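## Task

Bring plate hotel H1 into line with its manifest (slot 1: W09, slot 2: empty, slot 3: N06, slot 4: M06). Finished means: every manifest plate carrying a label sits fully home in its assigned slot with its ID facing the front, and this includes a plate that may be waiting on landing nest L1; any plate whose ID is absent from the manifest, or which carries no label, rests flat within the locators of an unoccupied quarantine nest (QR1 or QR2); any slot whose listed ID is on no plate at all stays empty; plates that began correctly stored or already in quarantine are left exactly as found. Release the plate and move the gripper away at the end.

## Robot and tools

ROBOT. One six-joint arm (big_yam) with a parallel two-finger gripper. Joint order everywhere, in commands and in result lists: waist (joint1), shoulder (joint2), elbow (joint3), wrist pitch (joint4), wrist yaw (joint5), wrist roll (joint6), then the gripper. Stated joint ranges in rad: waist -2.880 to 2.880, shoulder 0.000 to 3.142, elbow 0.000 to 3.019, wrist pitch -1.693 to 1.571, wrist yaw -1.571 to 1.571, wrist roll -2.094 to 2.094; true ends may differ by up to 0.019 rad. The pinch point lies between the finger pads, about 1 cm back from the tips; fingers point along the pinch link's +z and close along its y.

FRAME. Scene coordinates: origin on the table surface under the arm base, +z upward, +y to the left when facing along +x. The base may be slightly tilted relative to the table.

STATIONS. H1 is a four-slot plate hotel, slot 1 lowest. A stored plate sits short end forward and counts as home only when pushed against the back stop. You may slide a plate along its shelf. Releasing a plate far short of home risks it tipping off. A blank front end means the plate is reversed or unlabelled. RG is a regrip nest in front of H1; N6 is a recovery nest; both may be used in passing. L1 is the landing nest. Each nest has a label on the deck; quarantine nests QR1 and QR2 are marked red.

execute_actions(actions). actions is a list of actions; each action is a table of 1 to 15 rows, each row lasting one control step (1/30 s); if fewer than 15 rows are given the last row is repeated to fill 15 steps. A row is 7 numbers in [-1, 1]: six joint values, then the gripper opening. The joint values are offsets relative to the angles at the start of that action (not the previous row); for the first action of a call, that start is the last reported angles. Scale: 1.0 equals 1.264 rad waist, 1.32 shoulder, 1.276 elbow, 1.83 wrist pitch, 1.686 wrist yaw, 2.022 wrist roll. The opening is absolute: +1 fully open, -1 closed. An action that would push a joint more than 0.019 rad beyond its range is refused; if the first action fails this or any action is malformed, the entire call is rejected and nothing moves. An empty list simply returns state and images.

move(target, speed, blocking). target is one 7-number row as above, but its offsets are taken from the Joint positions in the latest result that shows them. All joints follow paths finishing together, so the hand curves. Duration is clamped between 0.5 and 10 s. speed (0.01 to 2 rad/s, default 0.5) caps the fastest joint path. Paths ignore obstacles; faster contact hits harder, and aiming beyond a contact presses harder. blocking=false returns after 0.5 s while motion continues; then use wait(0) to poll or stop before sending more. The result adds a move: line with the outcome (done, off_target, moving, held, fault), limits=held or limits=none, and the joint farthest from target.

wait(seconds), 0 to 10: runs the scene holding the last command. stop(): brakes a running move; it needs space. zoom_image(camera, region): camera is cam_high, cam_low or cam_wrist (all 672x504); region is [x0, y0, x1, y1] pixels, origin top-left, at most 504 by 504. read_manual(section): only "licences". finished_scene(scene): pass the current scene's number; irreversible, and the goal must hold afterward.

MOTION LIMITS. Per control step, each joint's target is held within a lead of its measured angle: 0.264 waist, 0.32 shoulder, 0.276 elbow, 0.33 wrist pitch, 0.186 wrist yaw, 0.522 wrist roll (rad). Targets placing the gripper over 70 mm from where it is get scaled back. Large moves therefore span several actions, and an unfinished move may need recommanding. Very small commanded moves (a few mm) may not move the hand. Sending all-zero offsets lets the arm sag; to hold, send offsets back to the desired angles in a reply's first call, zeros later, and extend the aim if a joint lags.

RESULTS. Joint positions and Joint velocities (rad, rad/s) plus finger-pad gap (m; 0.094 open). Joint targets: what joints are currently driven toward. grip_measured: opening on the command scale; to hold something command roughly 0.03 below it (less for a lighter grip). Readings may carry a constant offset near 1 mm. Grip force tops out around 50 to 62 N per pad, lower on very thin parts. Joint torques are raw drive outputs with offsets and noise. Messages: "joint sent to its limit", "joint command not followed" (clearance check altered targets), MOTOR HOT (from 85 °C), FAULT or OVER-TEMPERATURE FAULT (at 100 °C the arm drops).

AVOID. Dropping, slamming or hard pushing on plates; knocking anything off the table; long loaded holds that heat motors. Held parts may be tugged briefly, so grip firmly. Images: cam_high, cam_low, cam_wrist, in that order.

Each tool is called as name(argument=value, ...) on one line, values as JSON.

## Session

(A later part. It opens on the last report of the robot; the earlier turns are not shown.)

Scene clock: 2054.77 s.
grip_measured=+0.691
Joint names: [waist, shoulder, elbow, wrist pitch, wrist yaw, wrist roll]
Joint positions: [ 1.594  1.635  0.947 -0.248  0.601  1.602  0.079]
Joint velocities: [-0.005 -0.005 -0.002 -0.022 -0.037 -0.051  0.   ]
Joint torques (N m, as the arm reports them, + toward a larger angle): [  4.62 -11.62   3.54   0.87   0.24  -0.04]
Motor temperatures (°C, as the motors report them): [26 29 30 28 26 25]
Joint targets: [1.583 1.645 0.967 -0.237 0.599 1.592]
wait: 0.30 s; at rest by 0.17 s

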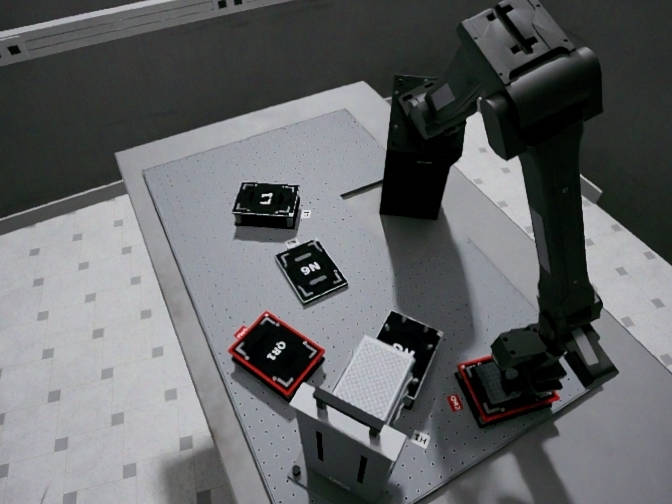

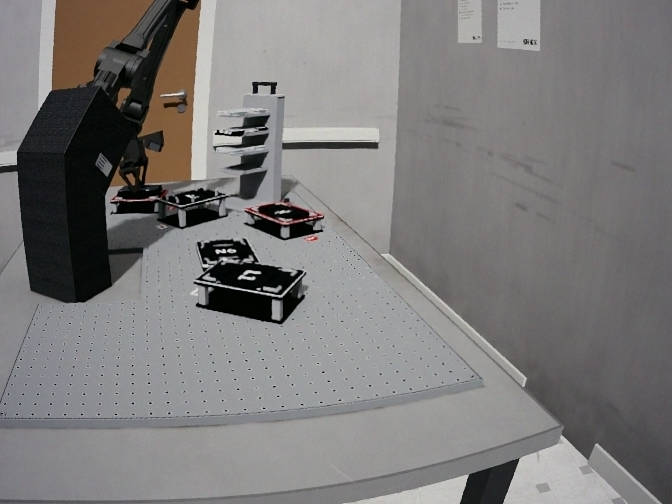

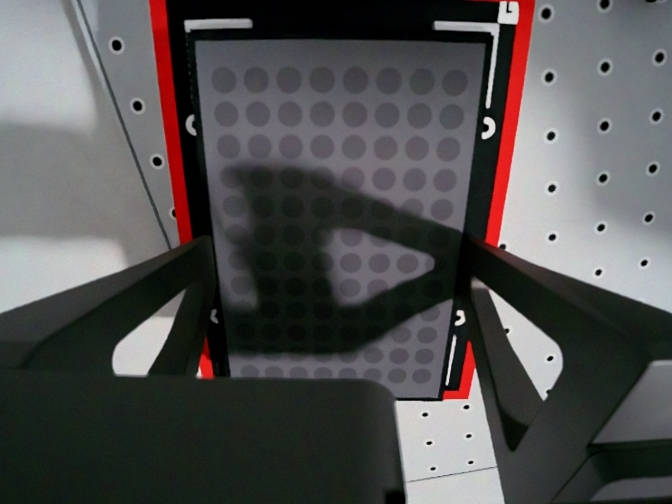

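execute_actions(actions=[[[-0.00876,0.00775,0.01567,0.00617,-0.00122,-0.00499,0.645],[-0.00891,0.00816,0.01567,0.00655,-0.00129,-0.00508,0.645],[-0.00913,0.00873,0.01567,0.00709,-0.00138,-0.00522,0.645],[-0.00945,0.00960,0.01567,0.00790,-0.00152,-0.00542,0.645],[-0.00977,0.01046,0.01567,0.00872,-0.00167,-0.00562,0.645],[-0.01009,0.01132,0.01567,0.00953,-0.00181,-0.00582,0.645],[-0.01041,0.01219,0.01567,0.01034,-0.00195,-0.00602,0.645],[-0.01063,0.01276,0.01567,0.01088,-0.00205,-0.00616,0.645],[-0.01078,0.01317,0.01567,0.01126,-0.00211,-0.00625,0.645],[-0.01084,0.01334,0.01567,0.01142,-0.00214,-0.00629,0.645]]])

wait(seconds=0.3)

zoom_image(camera="cam_wrist", region=[150, 0, 540, 140])

zoom_image(camera="cam_wrist", region=[180, 270, 500, 420])

Scene clock: 2102.73 s.
grip_measured=+0.691
Joint names: [waist, shoulder, elbow, wrist pitch, wrist yaw, wrist roll]
Joint positions: [ 1.593  1.642  0.947 -0.238  0.599  1.6    0.079]
Joint velocities: [-0.015 -0.015  0.007  0.007 -0.007  0.022 -0.   ]
Joint torques (N m, as the arm reports them, + toward a larger angle): [  4.44 -11.59   3.29   0.96   0.26  -0.06]
Motor temperatures (°C, as the motors report them): [26 29 30 28 26 25]
Joint targets: [1.581 1.653 0.967 -0.227 0.597 1.589]

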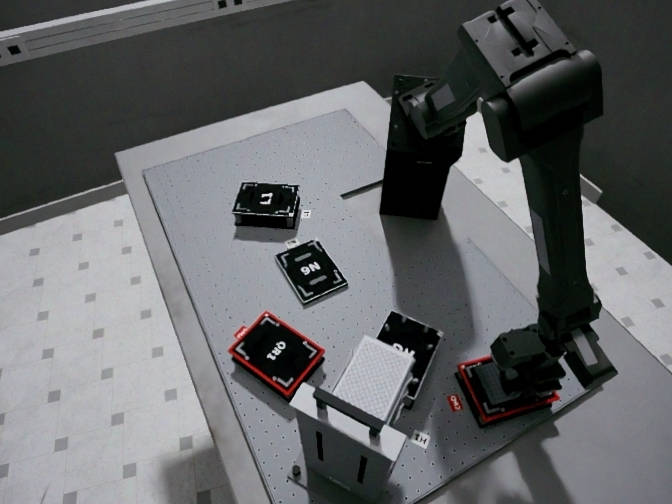

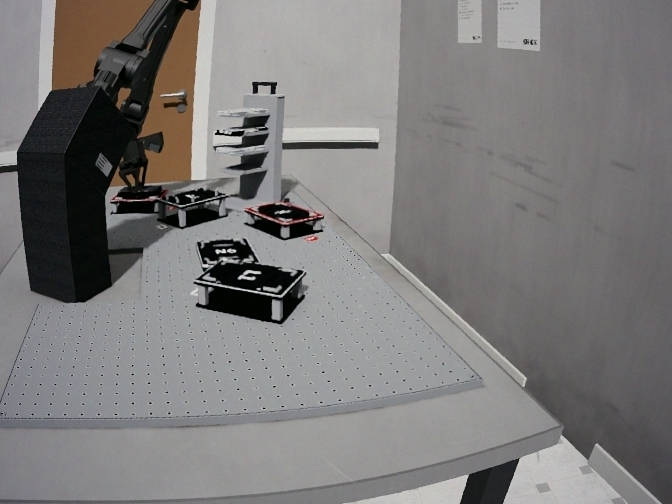

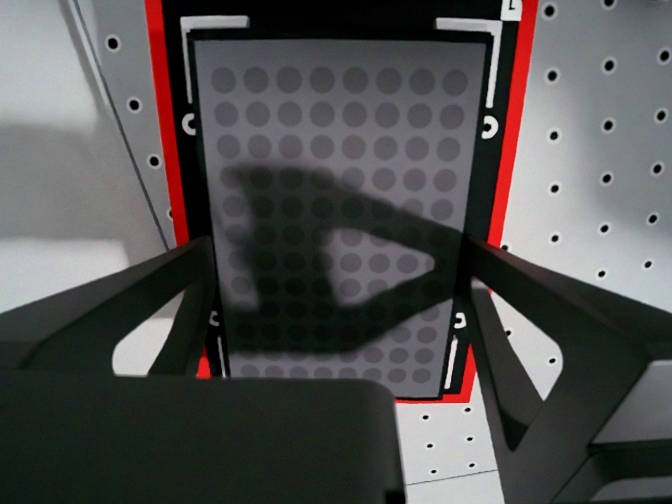

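Scene clock: 2103.03 s.
grip_measured=+0.691
Joint names: [waist, shoulder, elbow, wrist pitch, wrist yaw, wrist roll]
Joint positions: [ 1.593  1.642  0.947 -0.238  0.599  1.599  0.079]
Joint velocities: [-0.005  0.005  0.002 -0.007  0.007 -0.095 -0.001]
Joint torques (N m, as the arm reports them, + toward a larger angle): [  4.71 -11.68   3.34   1.04   0.24  -0.06]
Motor temperatures (°C, as the motors report them): [26 29 30 28 26 25]
Joint targets: [1.581 1.653 0.967 -0.227 0.597 1.589]
wait: 0.30 s; at rest by 0.17 s

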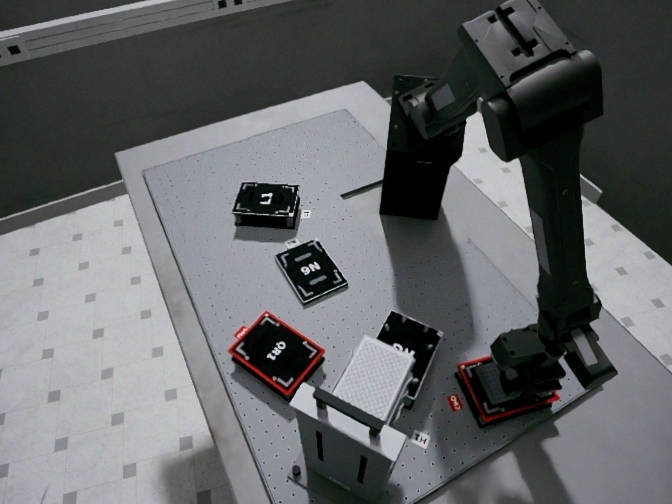

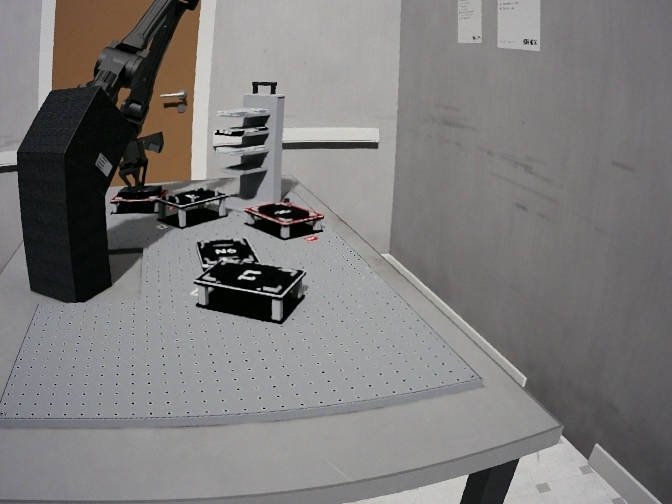

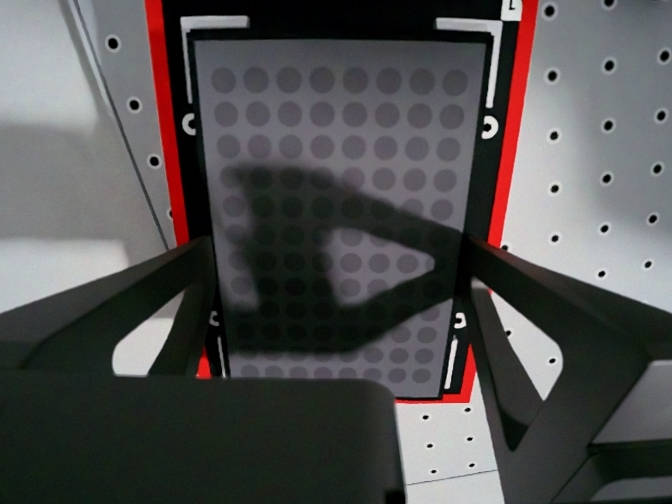

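Region (150, 0, 540, 140) of cam_wrist's 672x504 image, scaled by 1.292, with more detail than that image has; it fills the top 181 rows of this view, and the rest is white.

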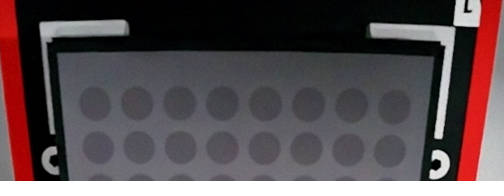

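Region (180, 270, 500, 420) of cam_wrist's 672x504 image, scaled by 1.575, with more detail than that image has; it fills the top 236 rows of this view, and the rest is white.

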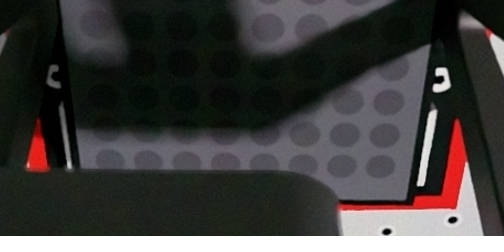

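execute_actions(actions=[[[-0.0098,0.00833,0.01567,0.00601,-0.00119,-0.00495,0.645],[-0.0102,0.00833,0.01567,0.00601,-0.00119,-0.00495,0.645],[-0.0106,0.00833,0.01567,0.00601,-0.00119,-0.00495,0.645],[-0.0110,0.00833,0.01567,0.00601,-0.00119,-0.00495,0.645],[-0.0114,0.00833,0.01567,0.00601,-0.00119,-0.00495,0.645]]])

zoom_image(camera="cam_wrist", region=[150, 0, 540, 140])

zoom_image(camera="cam_wrist", region=[180, 270, 500, 420])

Scene clock: 2118.03 s.
grip_measured=+0.691
Joint names: [waist, shoulder, elbow, wrist pitch, wrist yaw, wrist roll]
Joint positions: [ 1.593  1.642  0.947 -0.238  0.598  1.599  0.079]
Joint velocities: [-0.005 -0.005  0.007 -0.002 -0.007 -0.037 -0.   ]
Joint torques (N m, as the arm reports them, + toward a larger angle): [  4.04 -11.74   3.33   0.91   0.29  -0.04]
Motor temperatures (°C, as the motors report them): [26 29 30 28 26 25]
Joint targets: [1.579 1.653 0.967 -0.227 0.597 1.589]

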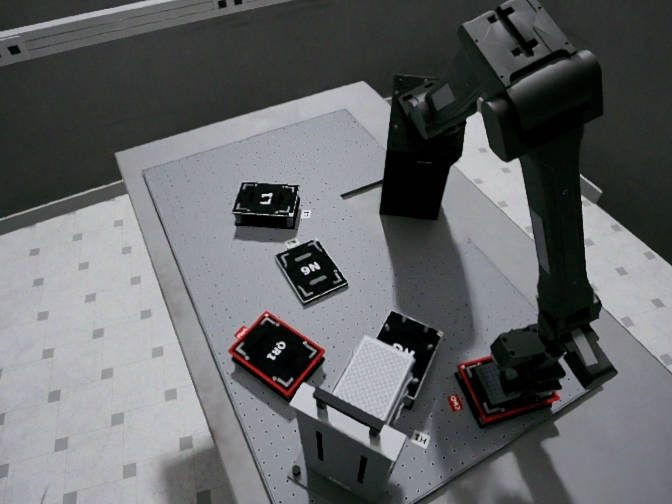

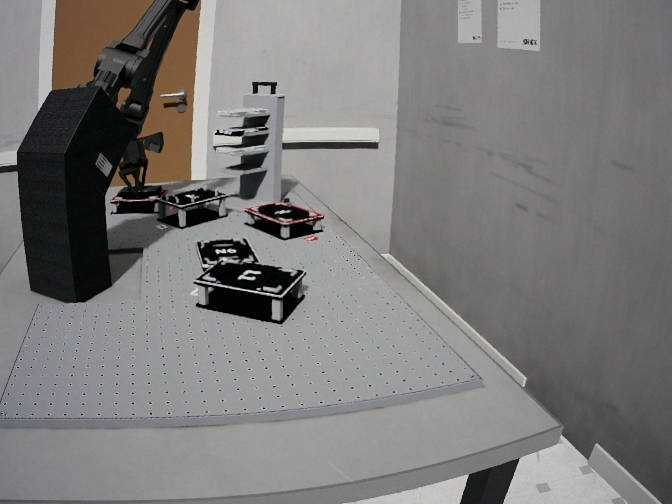

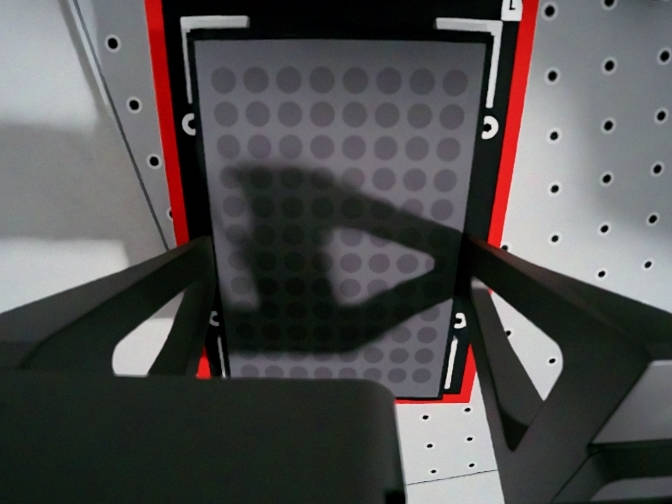

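Region (150, 0, 540, 140) of cam_wrist's 672x504 image, scaled by 1.292, with more detail than that image has; it fills the top 181 rows of this view, and the rest is white.

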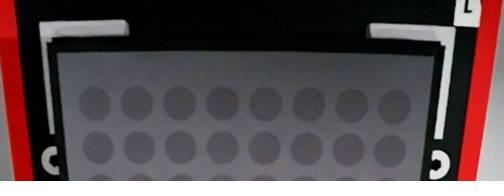

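Region (180, 270, 500, 420) of cam_wrist's 672x504 image, scaled by 1.575, with more detail than that image has; it fills the top 236 rows of this view, and the rest is white.

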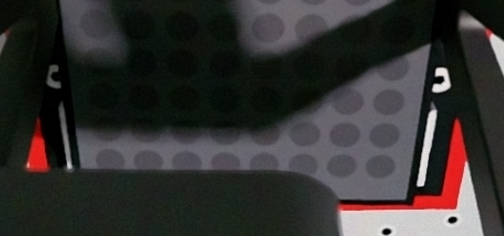

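execute_actions(actions=[[[-0.0087,0.00833,0.01567,0.00601,0.0010,-0.00495,0.645],[-0.0087,0.00833,0.01567,0.00601,0.0020,-0.00495,0.645],[-0.0087,0.00833,0.01567,0.00601,0.0028,-0.00495,0.645],[-0.0087,0.00833,0.01567,0.00601,0.0035,-0.00495,0.645],[-0.0087,0.00833,0.01567,0.00601,0.0041,-0.00495,0.645],[-0.0087,0.00833,0.01567,0.00601,0.00474,-0.00495,0.645]]])

zoom_image(camera="cam_wrist", region=[150, 0, 540, 140])

zoom_image(camera="cam_wrist", region=[180, 270, 500, 420])

Scene clock: 2129.63 s.
grip_measured=+0.691
Joint names: [waist, shoulder, elbow, wrist pitch, wrist yaw, wrist roll]
Joint positions: [ 1.593  1.642  0.947 -0.238  0.602  1.597  0.079]
Joint velocities: [ 0.005 -0.005 -0.002  0.002 -0.022 -0.051  0.   ]
Joint torques (N m, as the arm reports them, + toward a larger angle): [  4.75 -11.79   3.31   0.92   0.52  -0.04]
Motor temperatures (°C, as the motors report them): [26 29 30 28 26 25]
Joint targets: [1.582 1.653 0.967 -0.227 0.606 1.589]

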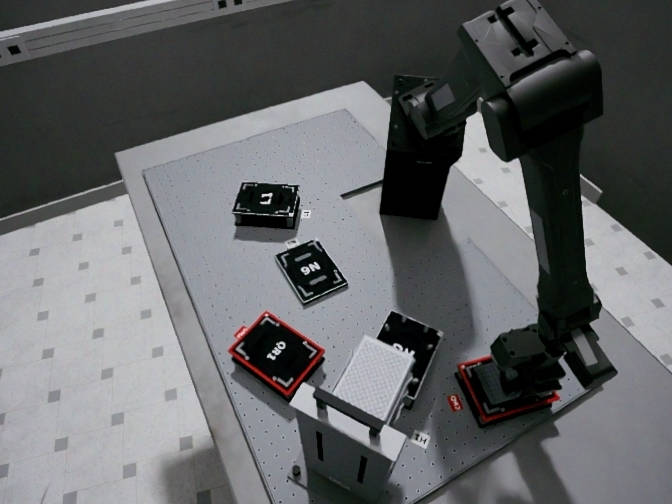

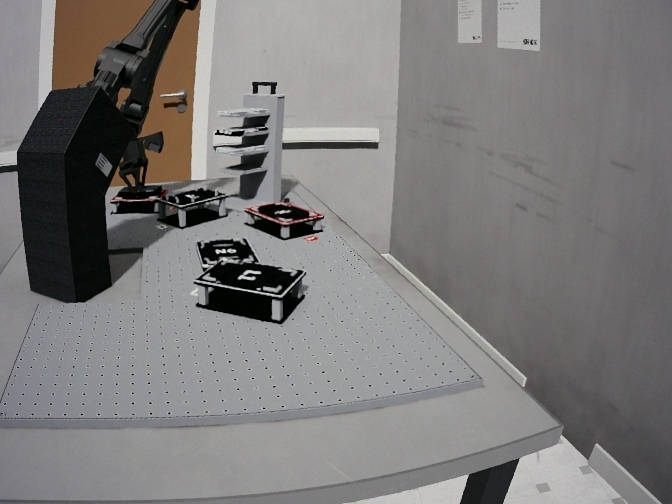

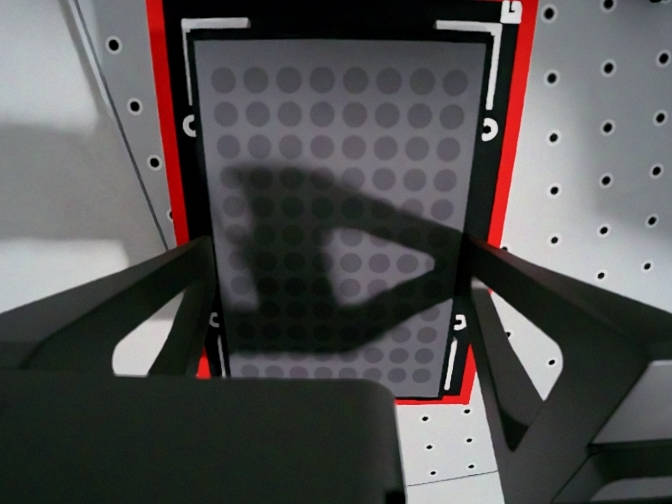

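Region (150, 0, 540, 140) of cam_wrist's 672x504 image, scaled by 1.292, with more detail than that image has; it fills the top 181 rows of this view, and the rest is white.

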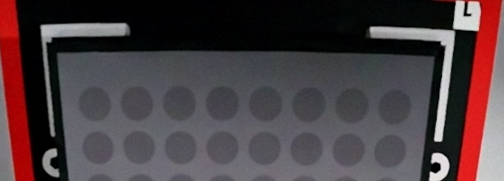

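Region (180, 270, 500, 420) of cam_wrist's 672x504 image, scaled by 1.575, with more detail than that image has; it fills the top 236 rows of this view, and the rest is white.

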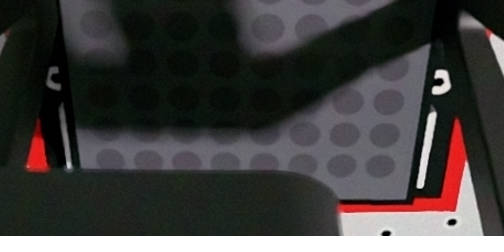

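execute_actions(actions=[[[-0.0087,0.00845,0.01567,0.00610,0.00244,0.0,0.645],[-0.0087,0.00872,0.01567,0.00632,0.00261,0.003,0.645],[-0.0087,0.00910,0.01567,0.00662,0.00284,0.0045,0.645],[-0.0087,0.00968,0.01567,0.00708,0.00320,0.0055,0.645],[-0.0087,0.01026,0.01567,0.00754,0.00356,0.0062,0.645],[-0.0087,0.01084,0.01567,0.00800,0.00391,0.0069,0.645],[-0.0087,0.01142,0.01567,0.00846,0.00427,0.0069,0.645],[-0.0087,0.01181,0.01567,0.00876,0.00450,0.0069,0.645],[-0.0087,0.01208,0.01567,0.00898,0.00467,0.0069,0.645],[-0.0087,0.01220,0.01567,0.00907,0.00474,0.0069,0.645]]])

wait(seconds=0.3)

zoom_image(camera="cam_wrist", region=[150, 0, 540, 140])

zoom_image(camera="cam_wrist", region=[180, 270, 500, 420])

Scene clock: 2146.30 s.
grip_measured=+0.691
Joint names: [waist, shoulder, elbow, wrist pitch, wrist yaw, wrist roll]
Joint positions: [ 1.593  1.643  0.947 -0.235  0.604  1.599  0.079]
Joint velocities: [-0.005 -0.015 -0.007 -0.012 -0.051  0.037 -0.001]
Joint torques (N m, as the arm reports them, + toward a larger angle): [  4.6  -11.16   3.38   1.09   0.58   0.13]
Motor temperatures (°C, as the motors report them): [26 29 30 28 26 25]
Joint targets: [1.582 1.658 0.967 -0.221 0.610 1.612]

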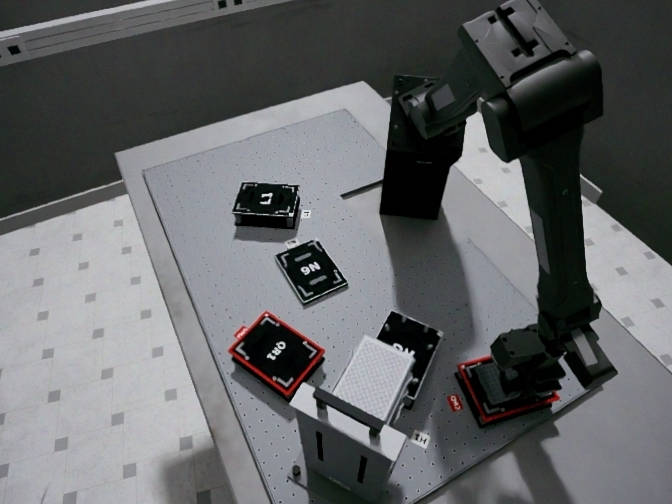

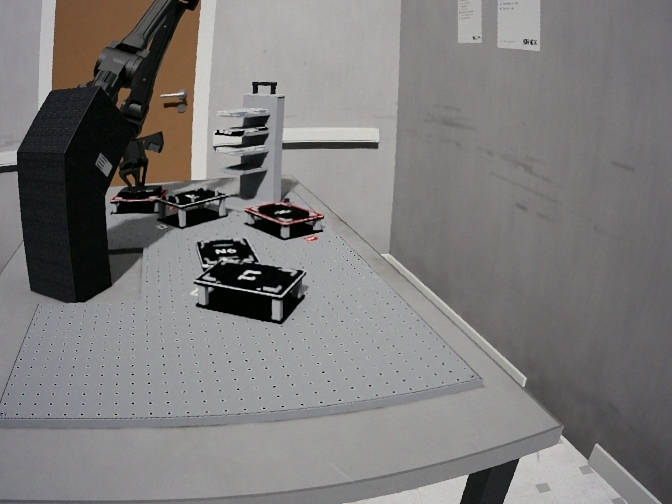

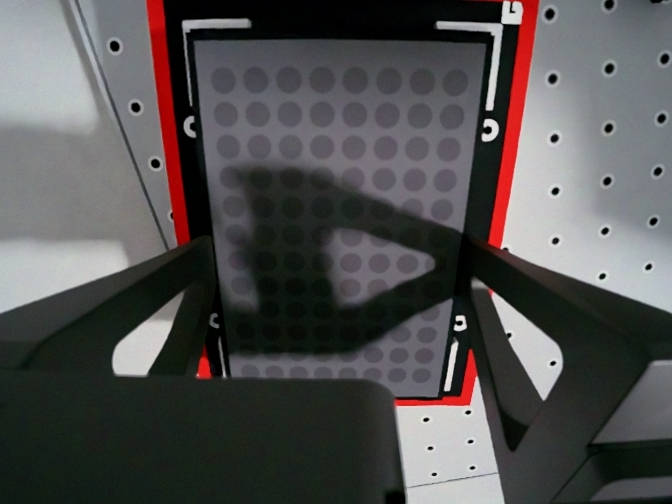

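Scene clock: 2146.60 s.
grip_measured=+0.691
Joint names: [waist, shoulder, elbow, wrist pitch, wrist yaw, wrist roll]
Joint positions: [ 1.593  1.643  0.947 -0.235  0.604  1.599  0.079]
Joint velocities: [-0.005  0.005 -0.017 -0.007 -0.007 -0.007 -0.   ]
Joint torques (N m, as the arm reports them, + toward a larger angle): [  4.8  -11.12   3.35   1.15   0.54   0.18]
Motor temperatures (°C, as the motors report them): [26 29 30 28 26 25]
Joint targets: [1.582 1.658 0.967 -0.221 0.610 1.612]
wait: 0.30 s; at rest by 0.17 s

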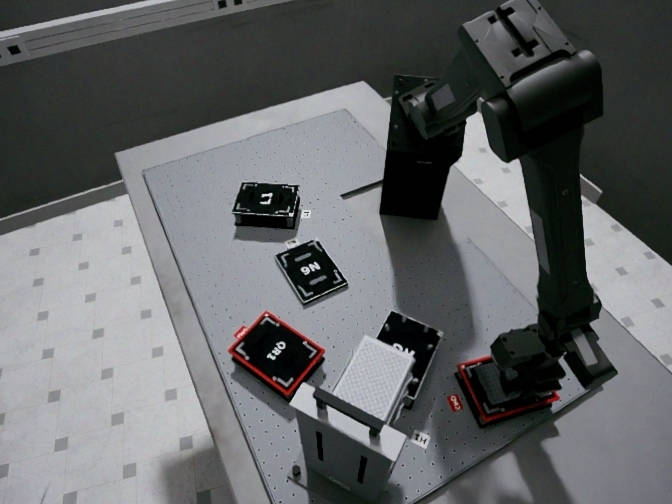

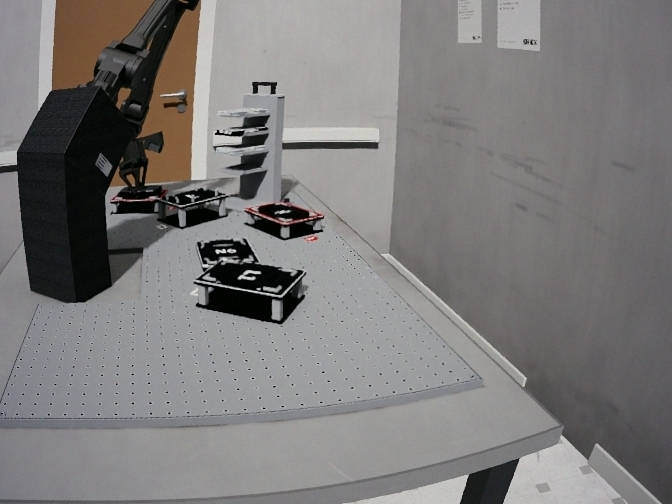

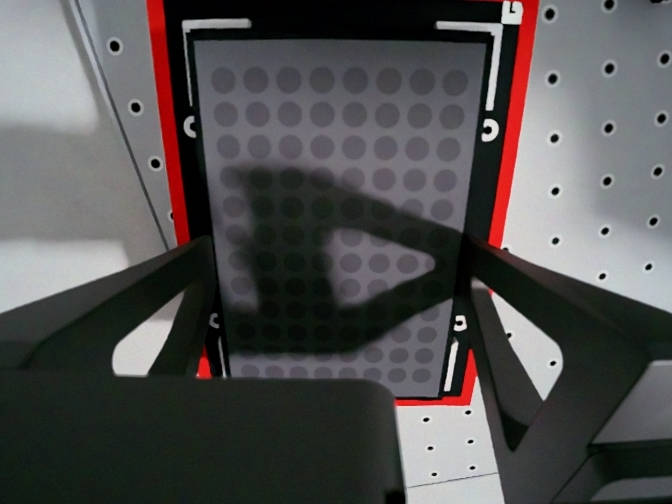

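Region (150, 0, 540, 140) of cam_wrist's 672x504 image, scaled by 1.292, with more detail than that image has; it fills the top 181 rows of this view, and the rest is white.

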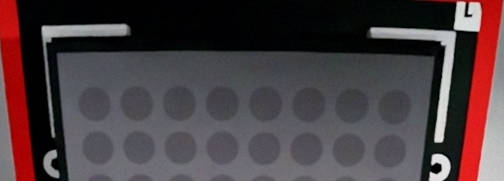

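Region (180, 270, 500, 420) of cam_wrist's 672x504 image, scaled by 1.575, with more detail than that image has; it fills the top 236 rows of this view, and the rest is white.

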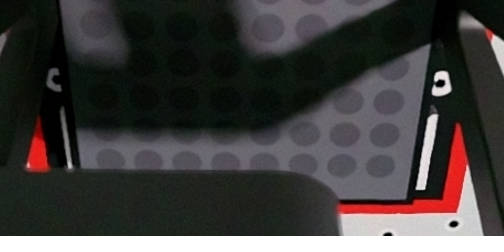

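zoom_image(camera="cam_low", region=[100, 160, 200, 220])

zoom_image(camera="cam_high", region=[440, 330, 580, 440])

zoom_image(camera="cam_wrist", region=[420, 0, 540, 140])

zoom_image(camera="cam_wrist", region=[390, 300, 490, 420])

Region (100, 160, 200, 220) of cam_low's 672x504 image, scaled by 5.040, with more detail than that image has; it fills the top 302 rows of this view, and the rest is white.

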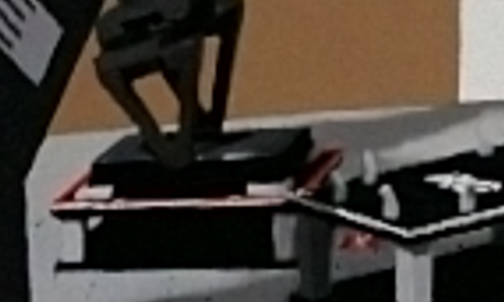

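Region (440, 330, 580, 440) of cam_high's 672x504 image, scaled by 3.600, with more detail than that image has; it fills the top 396 rows of this view, and the rest is white.

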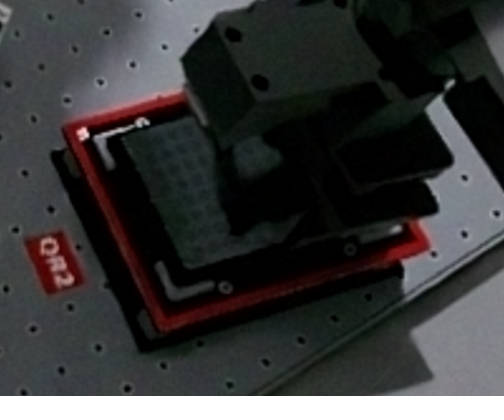

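Region (420, 0, 540, 140) of cam_wrist's 672x504 image, scaled by 3.600, with more detail than that image has; it fills the left 432 columns of this view, and the rest is white.

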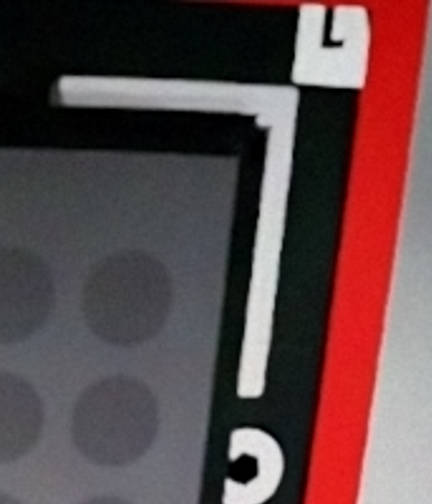

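Region (390, 300, 490, 420) of cam_wrist's 672x504 image, scaled by 4.200, with more detail than that image has.

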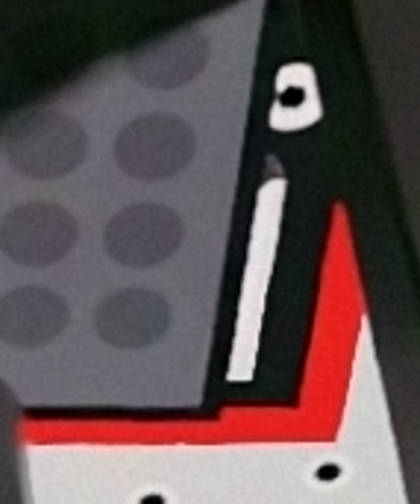

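execute_actions(actions=[[[-0.0087,0.006,0.01567,0.004,0.00237,0.005,0.645],[-0.0087,0.006,0.01567,0.001,0.00237,0.005,0.645],[-0.0087,0.006,0.01567,-0.002,0.00237,0.005,0.645],[-0.0087,0.006,0.01567,-0.004,0.00237,0.005,0.645],[-0.0087,0.006,0.01567,-0.005,0.00237,0.005,0.645],[-0.0087,0.006,0.01567,-0.0056,0.00237,0.005,0.645],[-0.0087,0.006,0.01567,-0.0062,0.00237,0.005,0.645],[-0.0087,0.006,0.01567,-0.0067,0.00237,0.005,0.645],[-0.0087,0.006,0.01567,-0.0071,0.00237,0.005,0.645]]])

zoom_image(camera="cam_wrist", region=[150, 0, 540, 140])

zoom_image(camera="cam_wrist", region=[180, 270, 500, 420])

Scene clock: 2189.30 s.
grip_measured=+0.691
Joint names: [waist, shoulder, elbow, wrist pitch, wrist yaw, wrist roll]
Joint positions: [ 1.593  1.643  0.947 -0.237  0.604  1.599  0.079]
Joint velocities: [-0.005  0.005 -0.007 -0.012  0.022 -0.007 -0.002]
Joint torques (N m, as the arm reports them, + toward a larger angle): [  4.53 -11.87   3.32  -0.03   0.48   0.12]
Motor temperatures (°C, as the motors report them): [26 29 30 28 26 25]
Joint targets: [1.582 1.650 0.967 -0.248 0.608 1.609]

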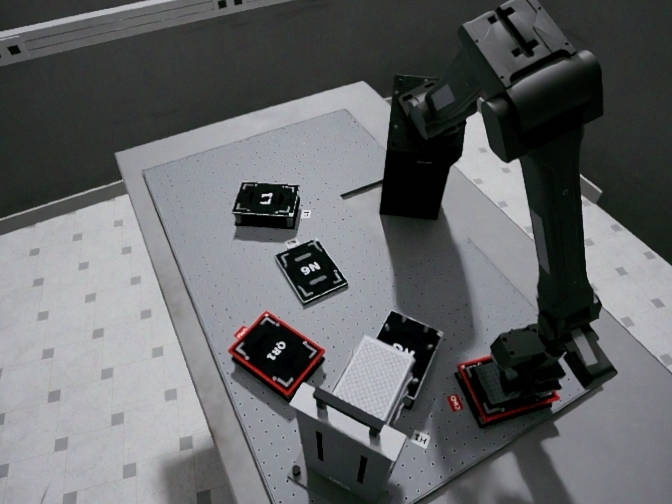

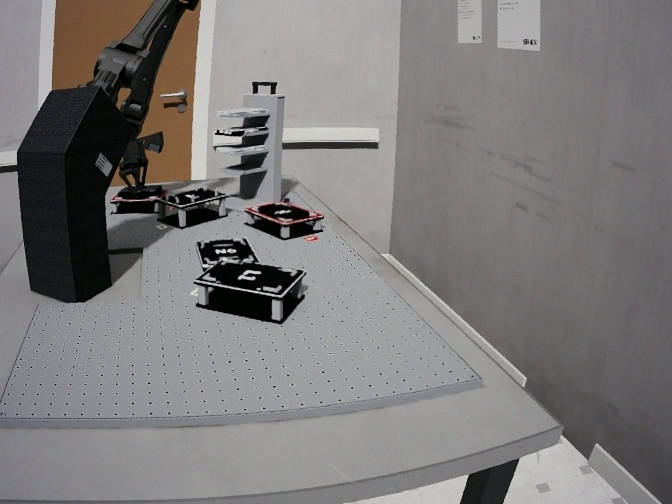

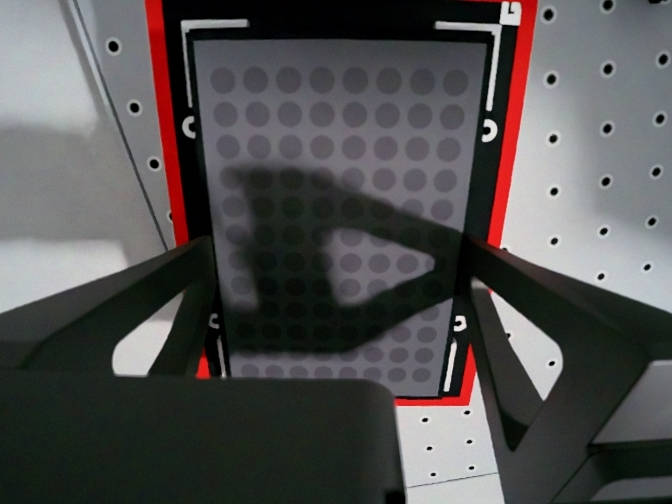

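Region (150, 0, 540, 140) of cam_wrist's 672x504 image, scaled by 1.292, with more detail than that image has; it fills the top 181 rows of this view, and the rest is white.

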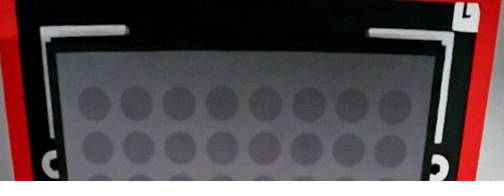

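Region (180, 270, 500, 420) of cam_wrist's 672x504 image, scaled by 1.575, with more detail than that image has; it fills the top 236 rows of this view, and the rest is white.

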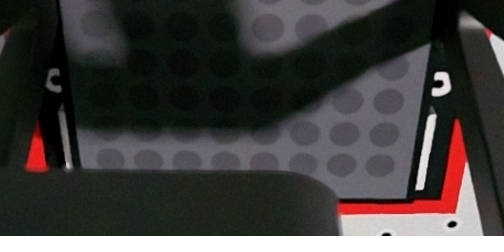

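zoom_image(camera="cam_wrist", region=[150, 0, 270, 140])

zoom_image(camera="cam_wrist", region=[420, 0, 540, 140])

zoom_image(camera="cam_low", region=[100, 170, 180, 220])

Region (150, 0, 270, 140) of cam_wrist's 672x504 image, scaled by 3.600, with more detail than that image has; it fills the left 432 columns of this view, and the rest is white.

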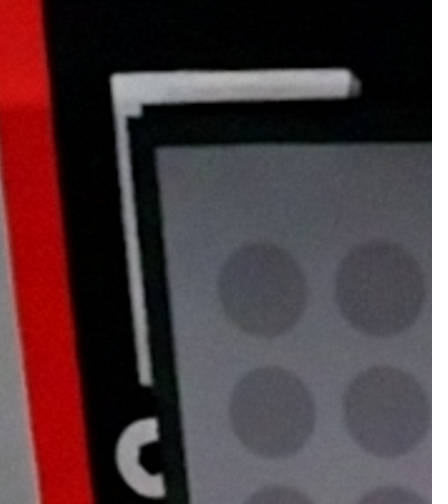

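Region (420, 0, 540, 140) of cam_wrist's 672x504 image, scaled by 3.600, with more detail than that image has; it fills the left 432 columns of this view, and the rest is white.

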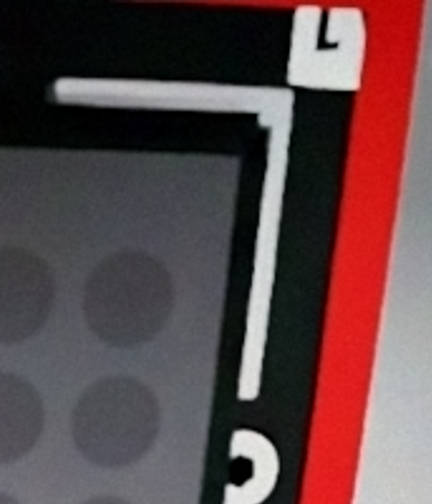

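Region (100, 170, 180, 220) of cam_low's 672x504 image, scaled by 6.300, with more detail than that image has; it fills the top 315 rows of this view, and the rest is white.

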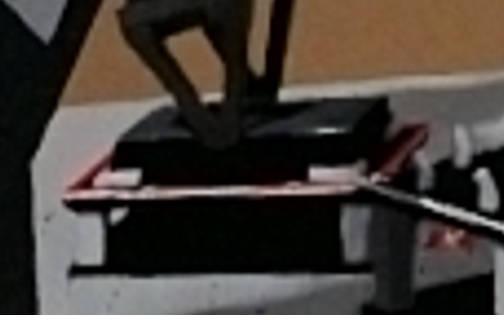

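execute_actions(actions=[[[-0.0087,0.0053,0.01567,-0.0062,0.001,0.005,0.645],[-0.0087,0.0053,0.01567,-0.0065,0.0,0.005,0.645],[-0.0087,0.0053,0.01567,-0.0068,-0.001,0.005,0.645],[-0.0087,0.0053,0.01567,-0.0071,-0.0016,0.005,0.645],[-0.0087,0.0053,0.01567,-0.0071,-0.0020,0.005,0.645],[-0.0087,0.0053,0.01567,-0.0071,-0.0024,0.005,0.645]]])

zoom_image(camera="cam_wrist", region=[150, 0, 540, 140])

zoom_image(camera="cam_wrist", region=[180, 270, 500, 420])

Scene clock: 2226.03 s.
grip_measured=+0.691
Joint names: [waist, shoulder, elbow, wrist pitch, wrist yaw, wrist roll]
Joint positions: [ 1.593  1.643  0.947 -0.24   0.602  1.599  0.079]
Joint velocities: [-0.005 -0.005 -0.002  0.002  0.022 -0.051  0.   ]
Joint torques (N m, as the arm reports them, + toward a larger angle): [  4.47 -11.93   3.32   0.07   0.23   0.13]
Motor temperatures (°C, as the motors report them): [26 30 30 28 26 25]
Joint targets: [1.582 1.650 0.967 -0.250 0.600 1.609]

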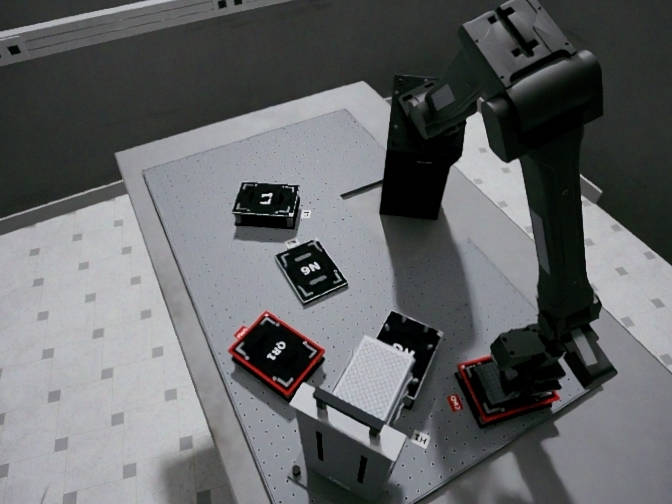

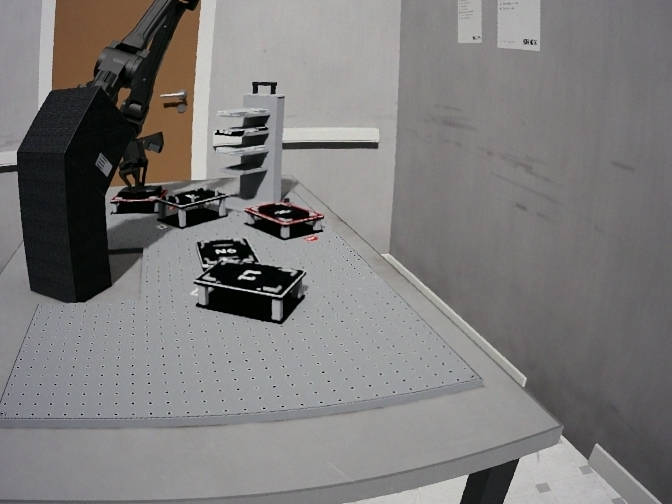

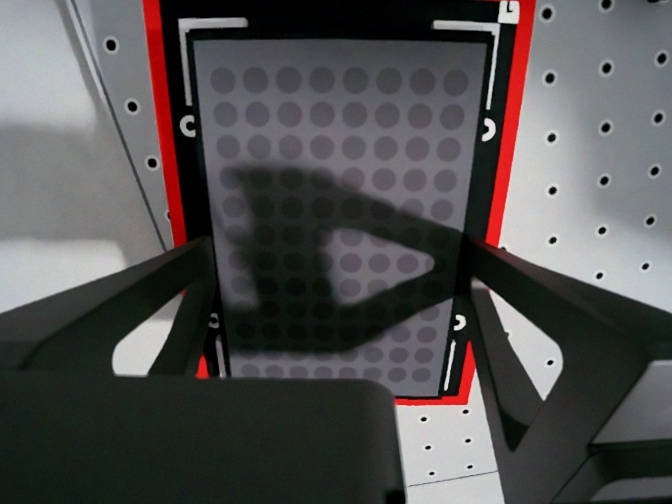

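Region (150, 0, 540, 140) of cam_wrist's 672x504 image, scaled by 1.292, with more detail than that image has; it fills the top 181 rows of this view, and the rest is white.

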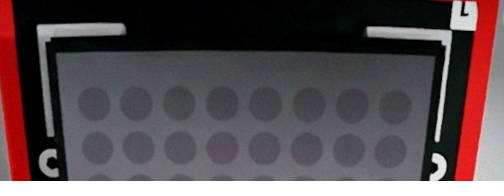

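Region (180, 270, 500, 420) of cam_wrist's 672x504 image, scaled by 1.575, with more detail than that image has; it fills the top 236 rows of this view, and the rest is white.

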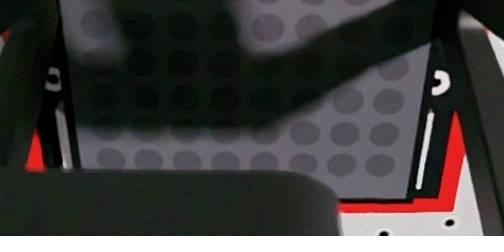

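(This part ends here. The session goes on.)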